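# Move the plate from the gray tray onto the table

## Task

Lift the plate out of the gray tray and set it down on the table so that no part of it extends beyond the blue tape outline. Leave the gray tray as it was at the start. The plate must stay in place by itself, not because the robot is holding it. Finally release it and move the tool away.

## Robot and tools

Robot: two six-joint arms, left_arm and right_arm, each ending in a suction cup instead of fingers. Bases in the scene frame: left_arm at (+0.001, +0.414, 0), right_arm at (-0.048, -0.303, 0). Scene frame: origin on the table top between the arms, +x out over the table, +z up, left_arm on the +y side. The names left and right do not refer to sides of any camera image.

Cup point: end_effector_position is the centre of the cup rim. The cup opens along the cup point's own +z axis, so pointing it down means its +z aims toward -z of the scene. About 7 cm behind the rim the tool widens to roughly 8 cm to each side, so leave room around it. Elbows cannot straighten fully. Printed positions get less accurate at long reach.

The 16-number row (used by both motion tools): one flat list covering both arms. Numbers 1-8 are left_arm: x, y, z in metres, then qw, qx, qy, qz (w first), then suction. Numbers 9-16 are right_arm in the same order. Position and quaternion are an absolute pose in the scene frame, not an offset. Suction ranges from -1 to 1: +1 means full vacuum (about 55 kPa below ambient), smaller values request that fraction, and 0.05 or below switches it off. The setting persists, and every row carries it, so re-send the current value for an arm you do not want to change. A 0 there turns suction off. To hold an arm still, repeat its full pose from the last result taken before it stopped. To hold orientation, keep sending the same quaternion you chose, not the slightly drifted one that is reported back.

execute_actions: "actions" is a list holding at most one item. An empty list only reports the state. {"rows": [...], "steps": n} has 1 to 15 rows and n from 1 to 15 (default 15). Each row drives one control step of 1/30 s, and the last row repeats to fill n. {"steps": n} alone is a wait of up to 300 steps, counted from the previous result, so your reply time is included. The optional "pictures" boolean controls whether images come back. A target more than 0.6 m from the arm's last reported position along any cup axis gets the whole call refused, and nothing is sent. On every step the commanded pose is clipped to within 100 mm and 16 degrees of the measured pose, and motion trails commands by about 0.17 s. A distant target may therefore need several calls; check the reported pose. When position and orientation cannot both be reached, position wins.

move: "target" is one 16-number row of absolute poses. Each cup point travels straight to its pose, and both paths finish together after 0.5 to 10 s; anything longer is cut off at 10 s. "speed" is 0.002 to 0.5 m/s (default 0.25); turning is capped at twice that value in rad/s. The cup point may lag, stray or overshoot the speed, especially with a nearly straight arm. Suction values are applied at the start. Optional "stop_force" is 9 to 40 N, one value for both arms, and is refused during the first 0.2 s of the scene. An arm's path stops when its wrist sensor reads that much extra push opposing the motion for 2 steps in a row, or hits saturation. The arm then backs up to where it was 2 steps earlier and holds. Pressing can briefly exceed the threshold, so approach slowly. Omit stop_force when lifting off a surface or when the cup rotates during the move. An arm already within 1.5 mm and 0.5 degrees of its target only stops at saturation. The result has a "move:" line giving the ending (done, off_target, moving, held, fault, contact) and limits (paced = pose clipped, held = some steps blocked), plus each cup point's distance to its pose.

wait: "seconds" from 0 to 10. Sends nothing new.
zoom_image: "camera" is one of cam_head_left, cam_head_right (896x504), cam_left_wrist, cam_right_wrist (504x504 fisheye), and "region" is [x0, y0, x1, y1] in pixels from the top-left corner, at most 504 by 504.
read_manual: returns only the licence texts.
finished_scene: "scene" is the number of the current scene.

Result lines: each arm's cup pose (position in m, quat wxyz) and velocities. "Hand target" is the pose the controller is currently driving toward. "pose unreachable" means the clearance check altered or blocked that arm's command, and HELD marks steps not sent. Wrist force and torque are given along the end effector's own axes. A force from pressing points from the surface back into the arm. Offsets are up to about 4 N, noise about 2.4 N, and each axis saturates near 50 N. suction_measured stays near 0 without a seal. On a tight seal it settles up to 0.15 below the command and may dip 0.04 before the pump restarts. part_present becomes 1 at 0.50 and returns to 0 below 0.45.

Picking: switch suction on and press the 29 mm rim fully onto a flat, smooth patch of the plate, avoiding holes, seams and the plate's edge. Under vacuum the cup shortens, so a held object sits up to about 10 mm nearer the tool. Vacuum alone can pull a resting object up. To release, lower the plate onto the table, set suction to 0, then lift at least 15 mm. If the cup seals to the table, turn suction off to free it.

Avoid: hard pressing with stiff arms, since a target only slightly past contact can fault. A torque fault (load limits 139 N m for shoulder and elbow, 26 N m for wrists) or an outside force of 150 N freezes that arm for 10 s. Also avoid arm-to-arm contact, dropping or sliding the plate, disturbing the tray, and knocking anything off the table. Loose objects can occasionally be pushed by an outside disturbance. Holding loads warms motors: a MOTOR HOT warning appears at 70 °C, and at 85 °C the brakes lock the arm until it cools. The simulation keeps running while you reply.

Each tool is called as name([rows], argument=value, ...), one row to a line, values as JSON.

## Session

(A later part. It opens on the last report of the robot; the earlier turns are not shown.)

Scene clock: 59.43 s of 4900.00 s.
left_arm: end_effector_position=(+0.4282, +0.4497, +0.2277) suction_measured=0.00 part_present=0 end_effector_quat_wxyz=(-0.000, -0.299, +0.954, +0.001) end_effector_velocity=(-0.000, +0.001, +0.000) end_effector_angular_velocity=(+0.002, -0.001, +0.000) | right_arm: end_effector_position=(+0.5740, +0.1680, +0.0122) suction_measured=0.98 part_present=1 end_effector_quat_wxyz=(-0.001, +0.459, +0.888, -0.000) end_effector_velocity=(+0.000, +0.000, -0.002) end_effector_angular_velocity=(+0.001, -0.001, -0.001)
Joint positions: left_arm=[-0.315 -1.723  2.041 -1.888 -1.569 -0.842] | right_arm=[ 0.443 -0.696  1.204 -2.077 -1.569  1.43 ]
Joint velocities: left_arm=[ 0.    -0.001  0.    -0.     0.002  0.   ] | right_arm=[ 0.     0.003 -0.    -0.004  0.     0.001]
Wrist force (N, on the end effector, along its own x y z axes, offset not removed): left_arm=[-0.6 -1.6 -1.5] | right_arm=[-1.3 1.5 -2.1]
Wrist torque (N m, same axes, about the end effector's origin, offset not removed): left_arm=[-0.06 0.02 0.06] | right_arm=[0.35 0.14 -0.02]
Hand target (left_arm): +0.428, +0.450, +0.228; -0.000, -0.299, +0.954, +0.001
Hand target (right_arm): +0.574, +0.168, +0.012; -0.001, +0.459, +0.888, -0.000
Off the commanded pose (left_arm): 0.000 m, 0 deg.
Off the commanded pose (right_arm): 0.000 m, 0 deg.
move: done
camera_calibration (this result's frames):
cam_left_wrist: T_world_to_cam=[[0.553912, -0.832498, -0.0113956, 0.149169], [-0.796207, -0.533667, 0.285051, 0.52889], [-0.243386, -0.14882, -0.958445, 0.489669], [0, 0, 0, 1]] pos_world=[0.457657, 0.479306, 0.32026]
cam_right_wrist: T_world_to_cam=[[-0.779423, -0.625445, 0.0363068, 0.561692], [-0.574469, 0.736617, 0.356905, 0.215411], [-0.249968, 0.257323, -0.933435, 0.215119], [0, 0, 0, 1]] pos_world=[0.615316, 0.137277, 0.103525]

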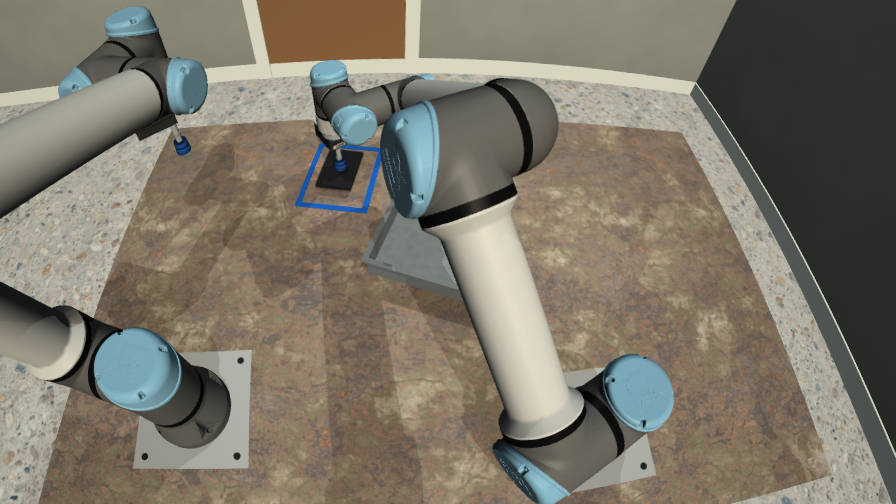

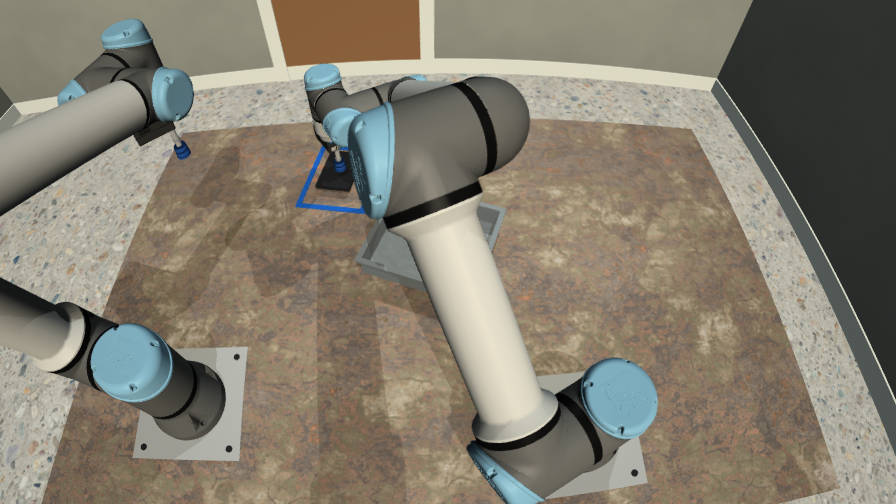

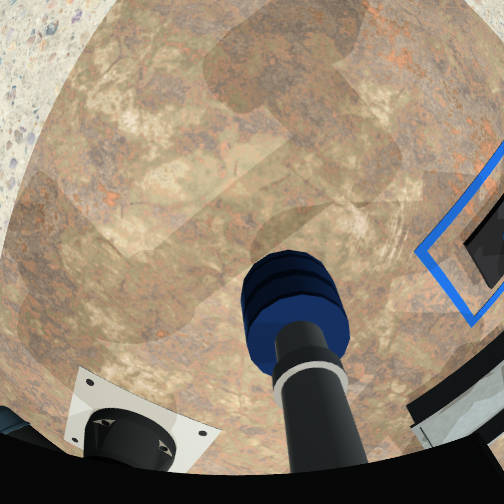

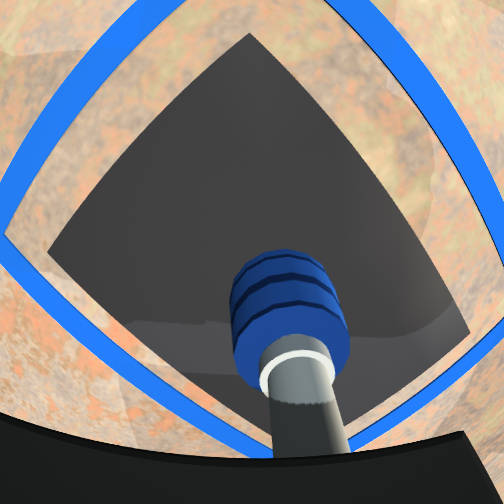

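move(target=[0.4282,0.4497,0.2277,0,-0.299,0.954,0.001,0, 0.574,0.168,-0.01,-0.001,0.459,0.888,0,1], speed=0.007, stop_force=9)

move(target=[0.4282,0.4497,0.2277,0,-0.299,0.954,0.001,0, 0.574,0.168,0.12,-0.001,0.459,0.888,0,0], speed=0.15)

Scene clock: 67.47 s of 4900.00 s.
left_arm: end_effector_position=(+0.4282, +0.4497, +0.2277) suction_measured=0.00 part_present=0 end_effector_quat_wxyz=(-0.000, -0.299, +0.954, +0.001) end_effector_velocity=(-0.000, +0.001, -0.001) end_effector_angular_velocity=(+0.002, +0.001, +0.002) | right_arm: end_effector_position=(+0.5739, +0.1680, -0.0006) suction_measured=0.98 part_present=1 end_effector_quat_wxyz=(-0.001, +0.459, +0.888, -0.000) end_effector_velocity=(-0.001, -0.000, +0.001) end_effector_angular_velocity=(-0.002, +0.003, -0.001)
Joint positions: left_arm=[-0.315 -1.723  2.041 -1.888 -1.569 -0.842] | right_arm=[ 0.443 -0.68   1.21  -2.099 -1.569  1.43 ]
Joint velocities: left_arm=[ 0.     0.     0.002 -0.     0.002 -0.001] | right_arm=[ 0.    -0.002  0.     0.005 -0.     0.001]
Wrist force (N, on the end effector, along its own x y z axes, offset not removed): left_arm=[0.2 -2.4 -0.3] | right_arm=[0.4 -0.6 -18.1]
Wrist torque (N m, same axes, about the end effector's origin, offset not removed): left_arm=[-0.19 -0.10 0.10] | right_arm=[0.34 0.00 0.10]
Hand target (left_arm): +0.428, +0.450, +0.228; -0.000, -0.299, +0.954, +0.001
Hand target (right_arm): +0.574, +0.168, -0.000; -0.001, +0.459, +0.888, +0.000
Off the commanded pose (left_arm): 0.000 m, 0 deg.
Off the commanded pose (right_arm): 0.009 m, 0 deg.
move: contact (right_arm)
camera_calibration (this result's frames):
cam_left_wrist: T_world_to_cam=[[0.553912, -0.832497, -0.0113957, 0.149169], [-0.796207, -0.533667, 0.285051, 0.52889], [-0.243386, -0.14882, -0.958445, 0.489669], [0, 0, 0, 1]] pos_world=[0.457657, 0.479306, 0.32026]
cam_right_wrist: T_world_to_cam=[[-0.779418, -0.625447, 0.0363778, 0.562145], [-0.574449, 0.736625, 0.356919, 0.219962], [-0.250031, 0.257292, -0.933427, 0.203199], [0, 0, 0, 1]] pos_world=[0.615309, 0.137281, 0.0907133]

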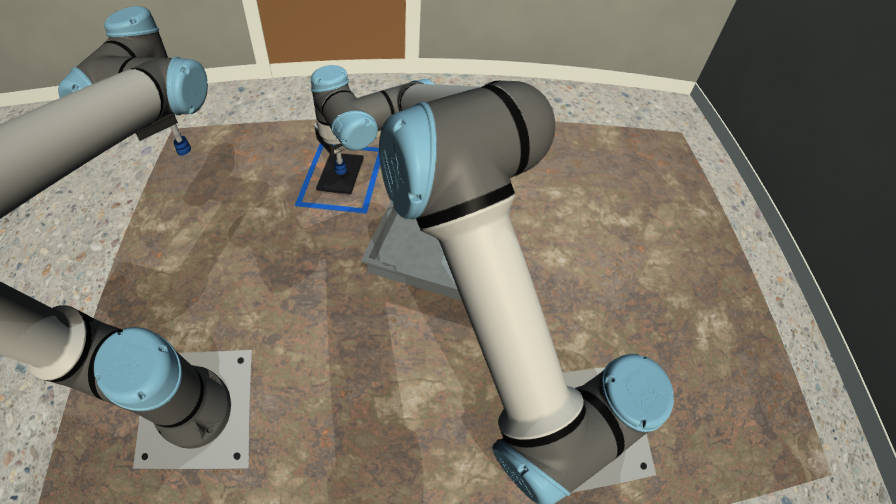

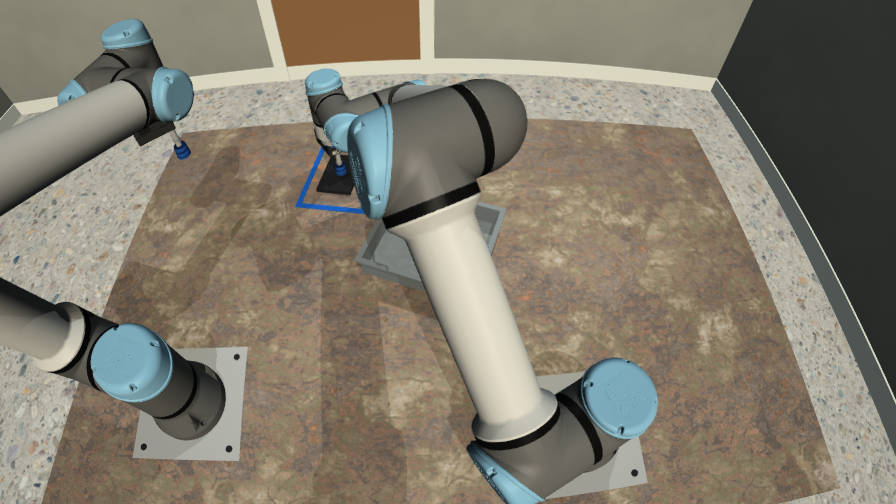

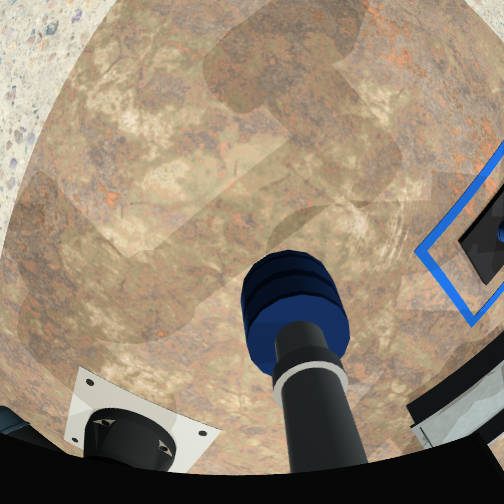

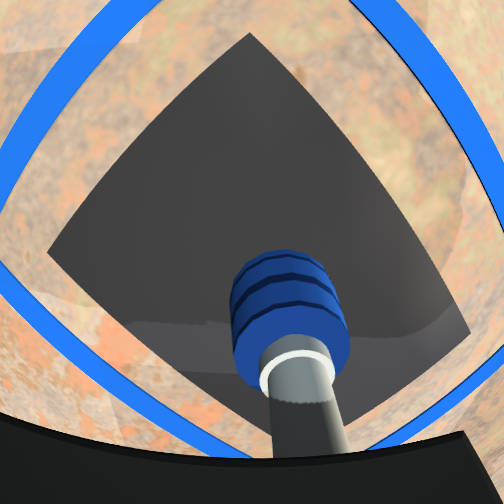

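Scene clock: 68.77 s of 4900.00 s.
left_arm: end_effector_position=(+0.4282, +0.4497, +0.2277) suction_measured=0.00 part_present=0 end_effector_quat_wxyz=(-0.000, -0.299, +0.954, +0.001) end_effector_velocity=(-0.000, -0.000, -0.000) end_effector_angular_velocity=(-0.001, +0.000, -0.001) | right_arm: end_effector_position=(+0.5740, +0.1681, +0.1198) suction_measured=0.00 part_present=0 end_effector_quat_wxyz=(-0.001, +0.459, +0.888, +0.000) end_effector_velocity=(-0.000, -0.000, -0.000) end_effector_angular_velocity=(-0.001, +0.002, -0.000)
Joint positions: left_arm=[-0.315 -1.723  2.041 -1.888 -1.569 -0.842] | right_arm=[ 0.443 -0.805  1.108 -1.872 -1.569  1.43 ]
Joint velocities: left_arm=[-0.     0.     0.    -0.    -0.001  0.001] | right_arm=[-0.     0.001 -0.002  0.003 -0.     0.   ]
Wrist force (N, on the end effector, along its own x y z axes, offset not removed): left_arm=[-0.3 -1.0 -0.9] | right_arm=[-1.1 0.4 -1.8]
Wrist torque (N m, same axes, about the end effector's origin, offset not removed): left_arm=[0.00 0.01 0.01] | right_arm=[0.13 0.01 -0.10]
Hand target (left_arm): +0.428, +0.450, +0.228; -0.000, -0.299, +0.954, +0.001
Hand target (right_arm): +0.574, +0.168, +0.120; -0.001, +0.459, +0.888, +0.000
Off the commanded pose (left_arm): 0.000 m, 0 deg.
Off the commanded pose (right_arm): 0.000 m, 0 deg.
move: done
camera_calibration (this result's frames):
cam_left_wrist: T_world_to_cam=[[0.553912, -0.832497, -0.0113957, 0.149169], [-0.796207, -0.533667, 0.285051, 0.52889], [-0.243386, -0.14882, -0.958445, 0.489669], [0, 0, 0, 1]] pos_world=[0.457657, 0.479306, 0.32026]
cam_right_wrist: T_world_to_cam=[[-0.779441, -0.625424, 0.0362712, 0.557919], [-0.574441, 0.736606, 0.356972, 0.176969], [-0.249977, 0.257403, -0.93341, 0.315485], [0, 0, 0, 1]] pos_world=[0.615387, 0.137373, 0.211068]

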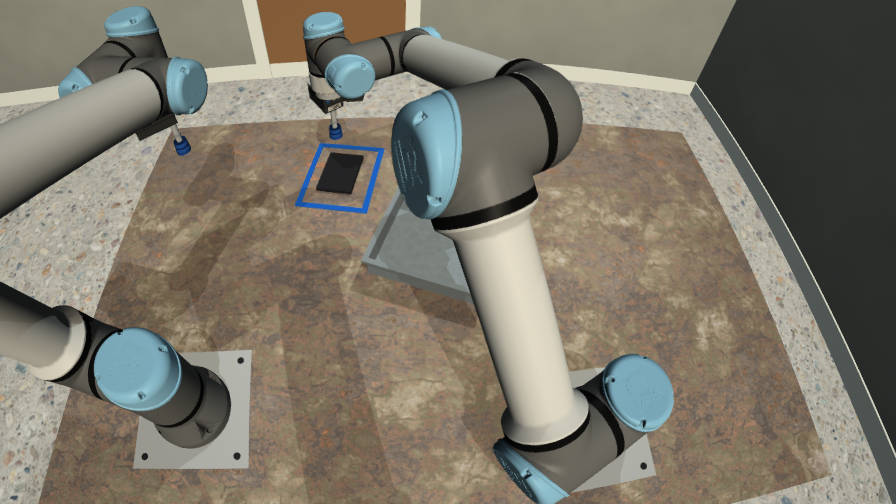

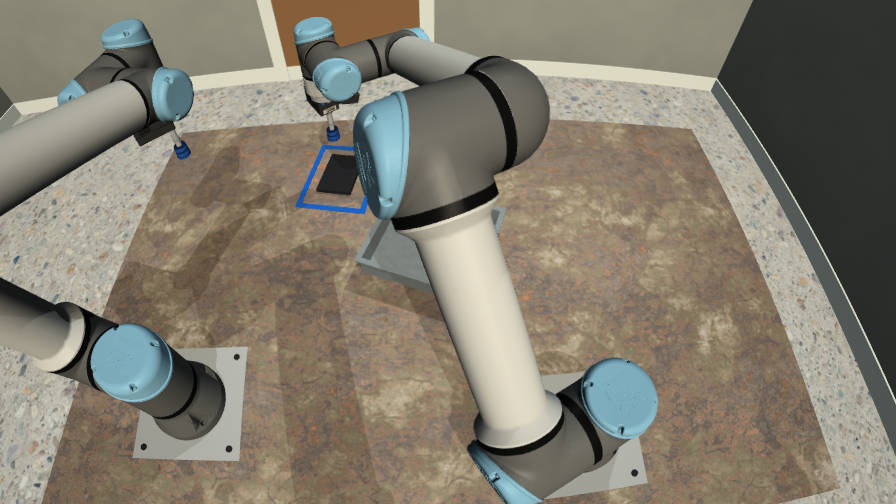

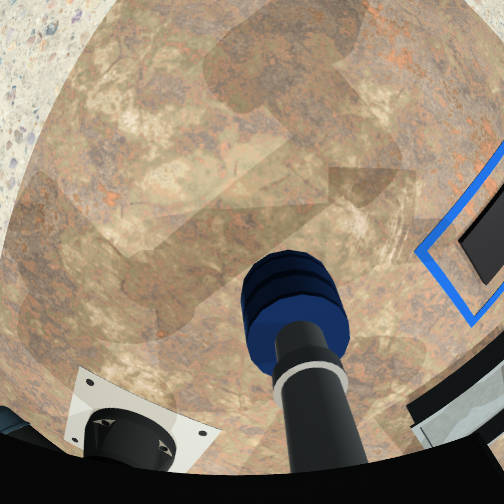

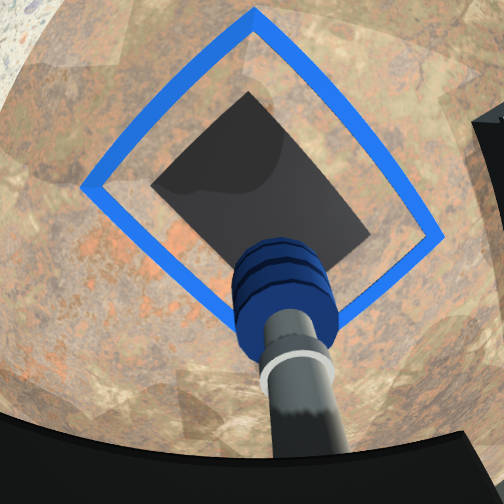

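finished_scene(scene=2)

The scene is finished: the task was done.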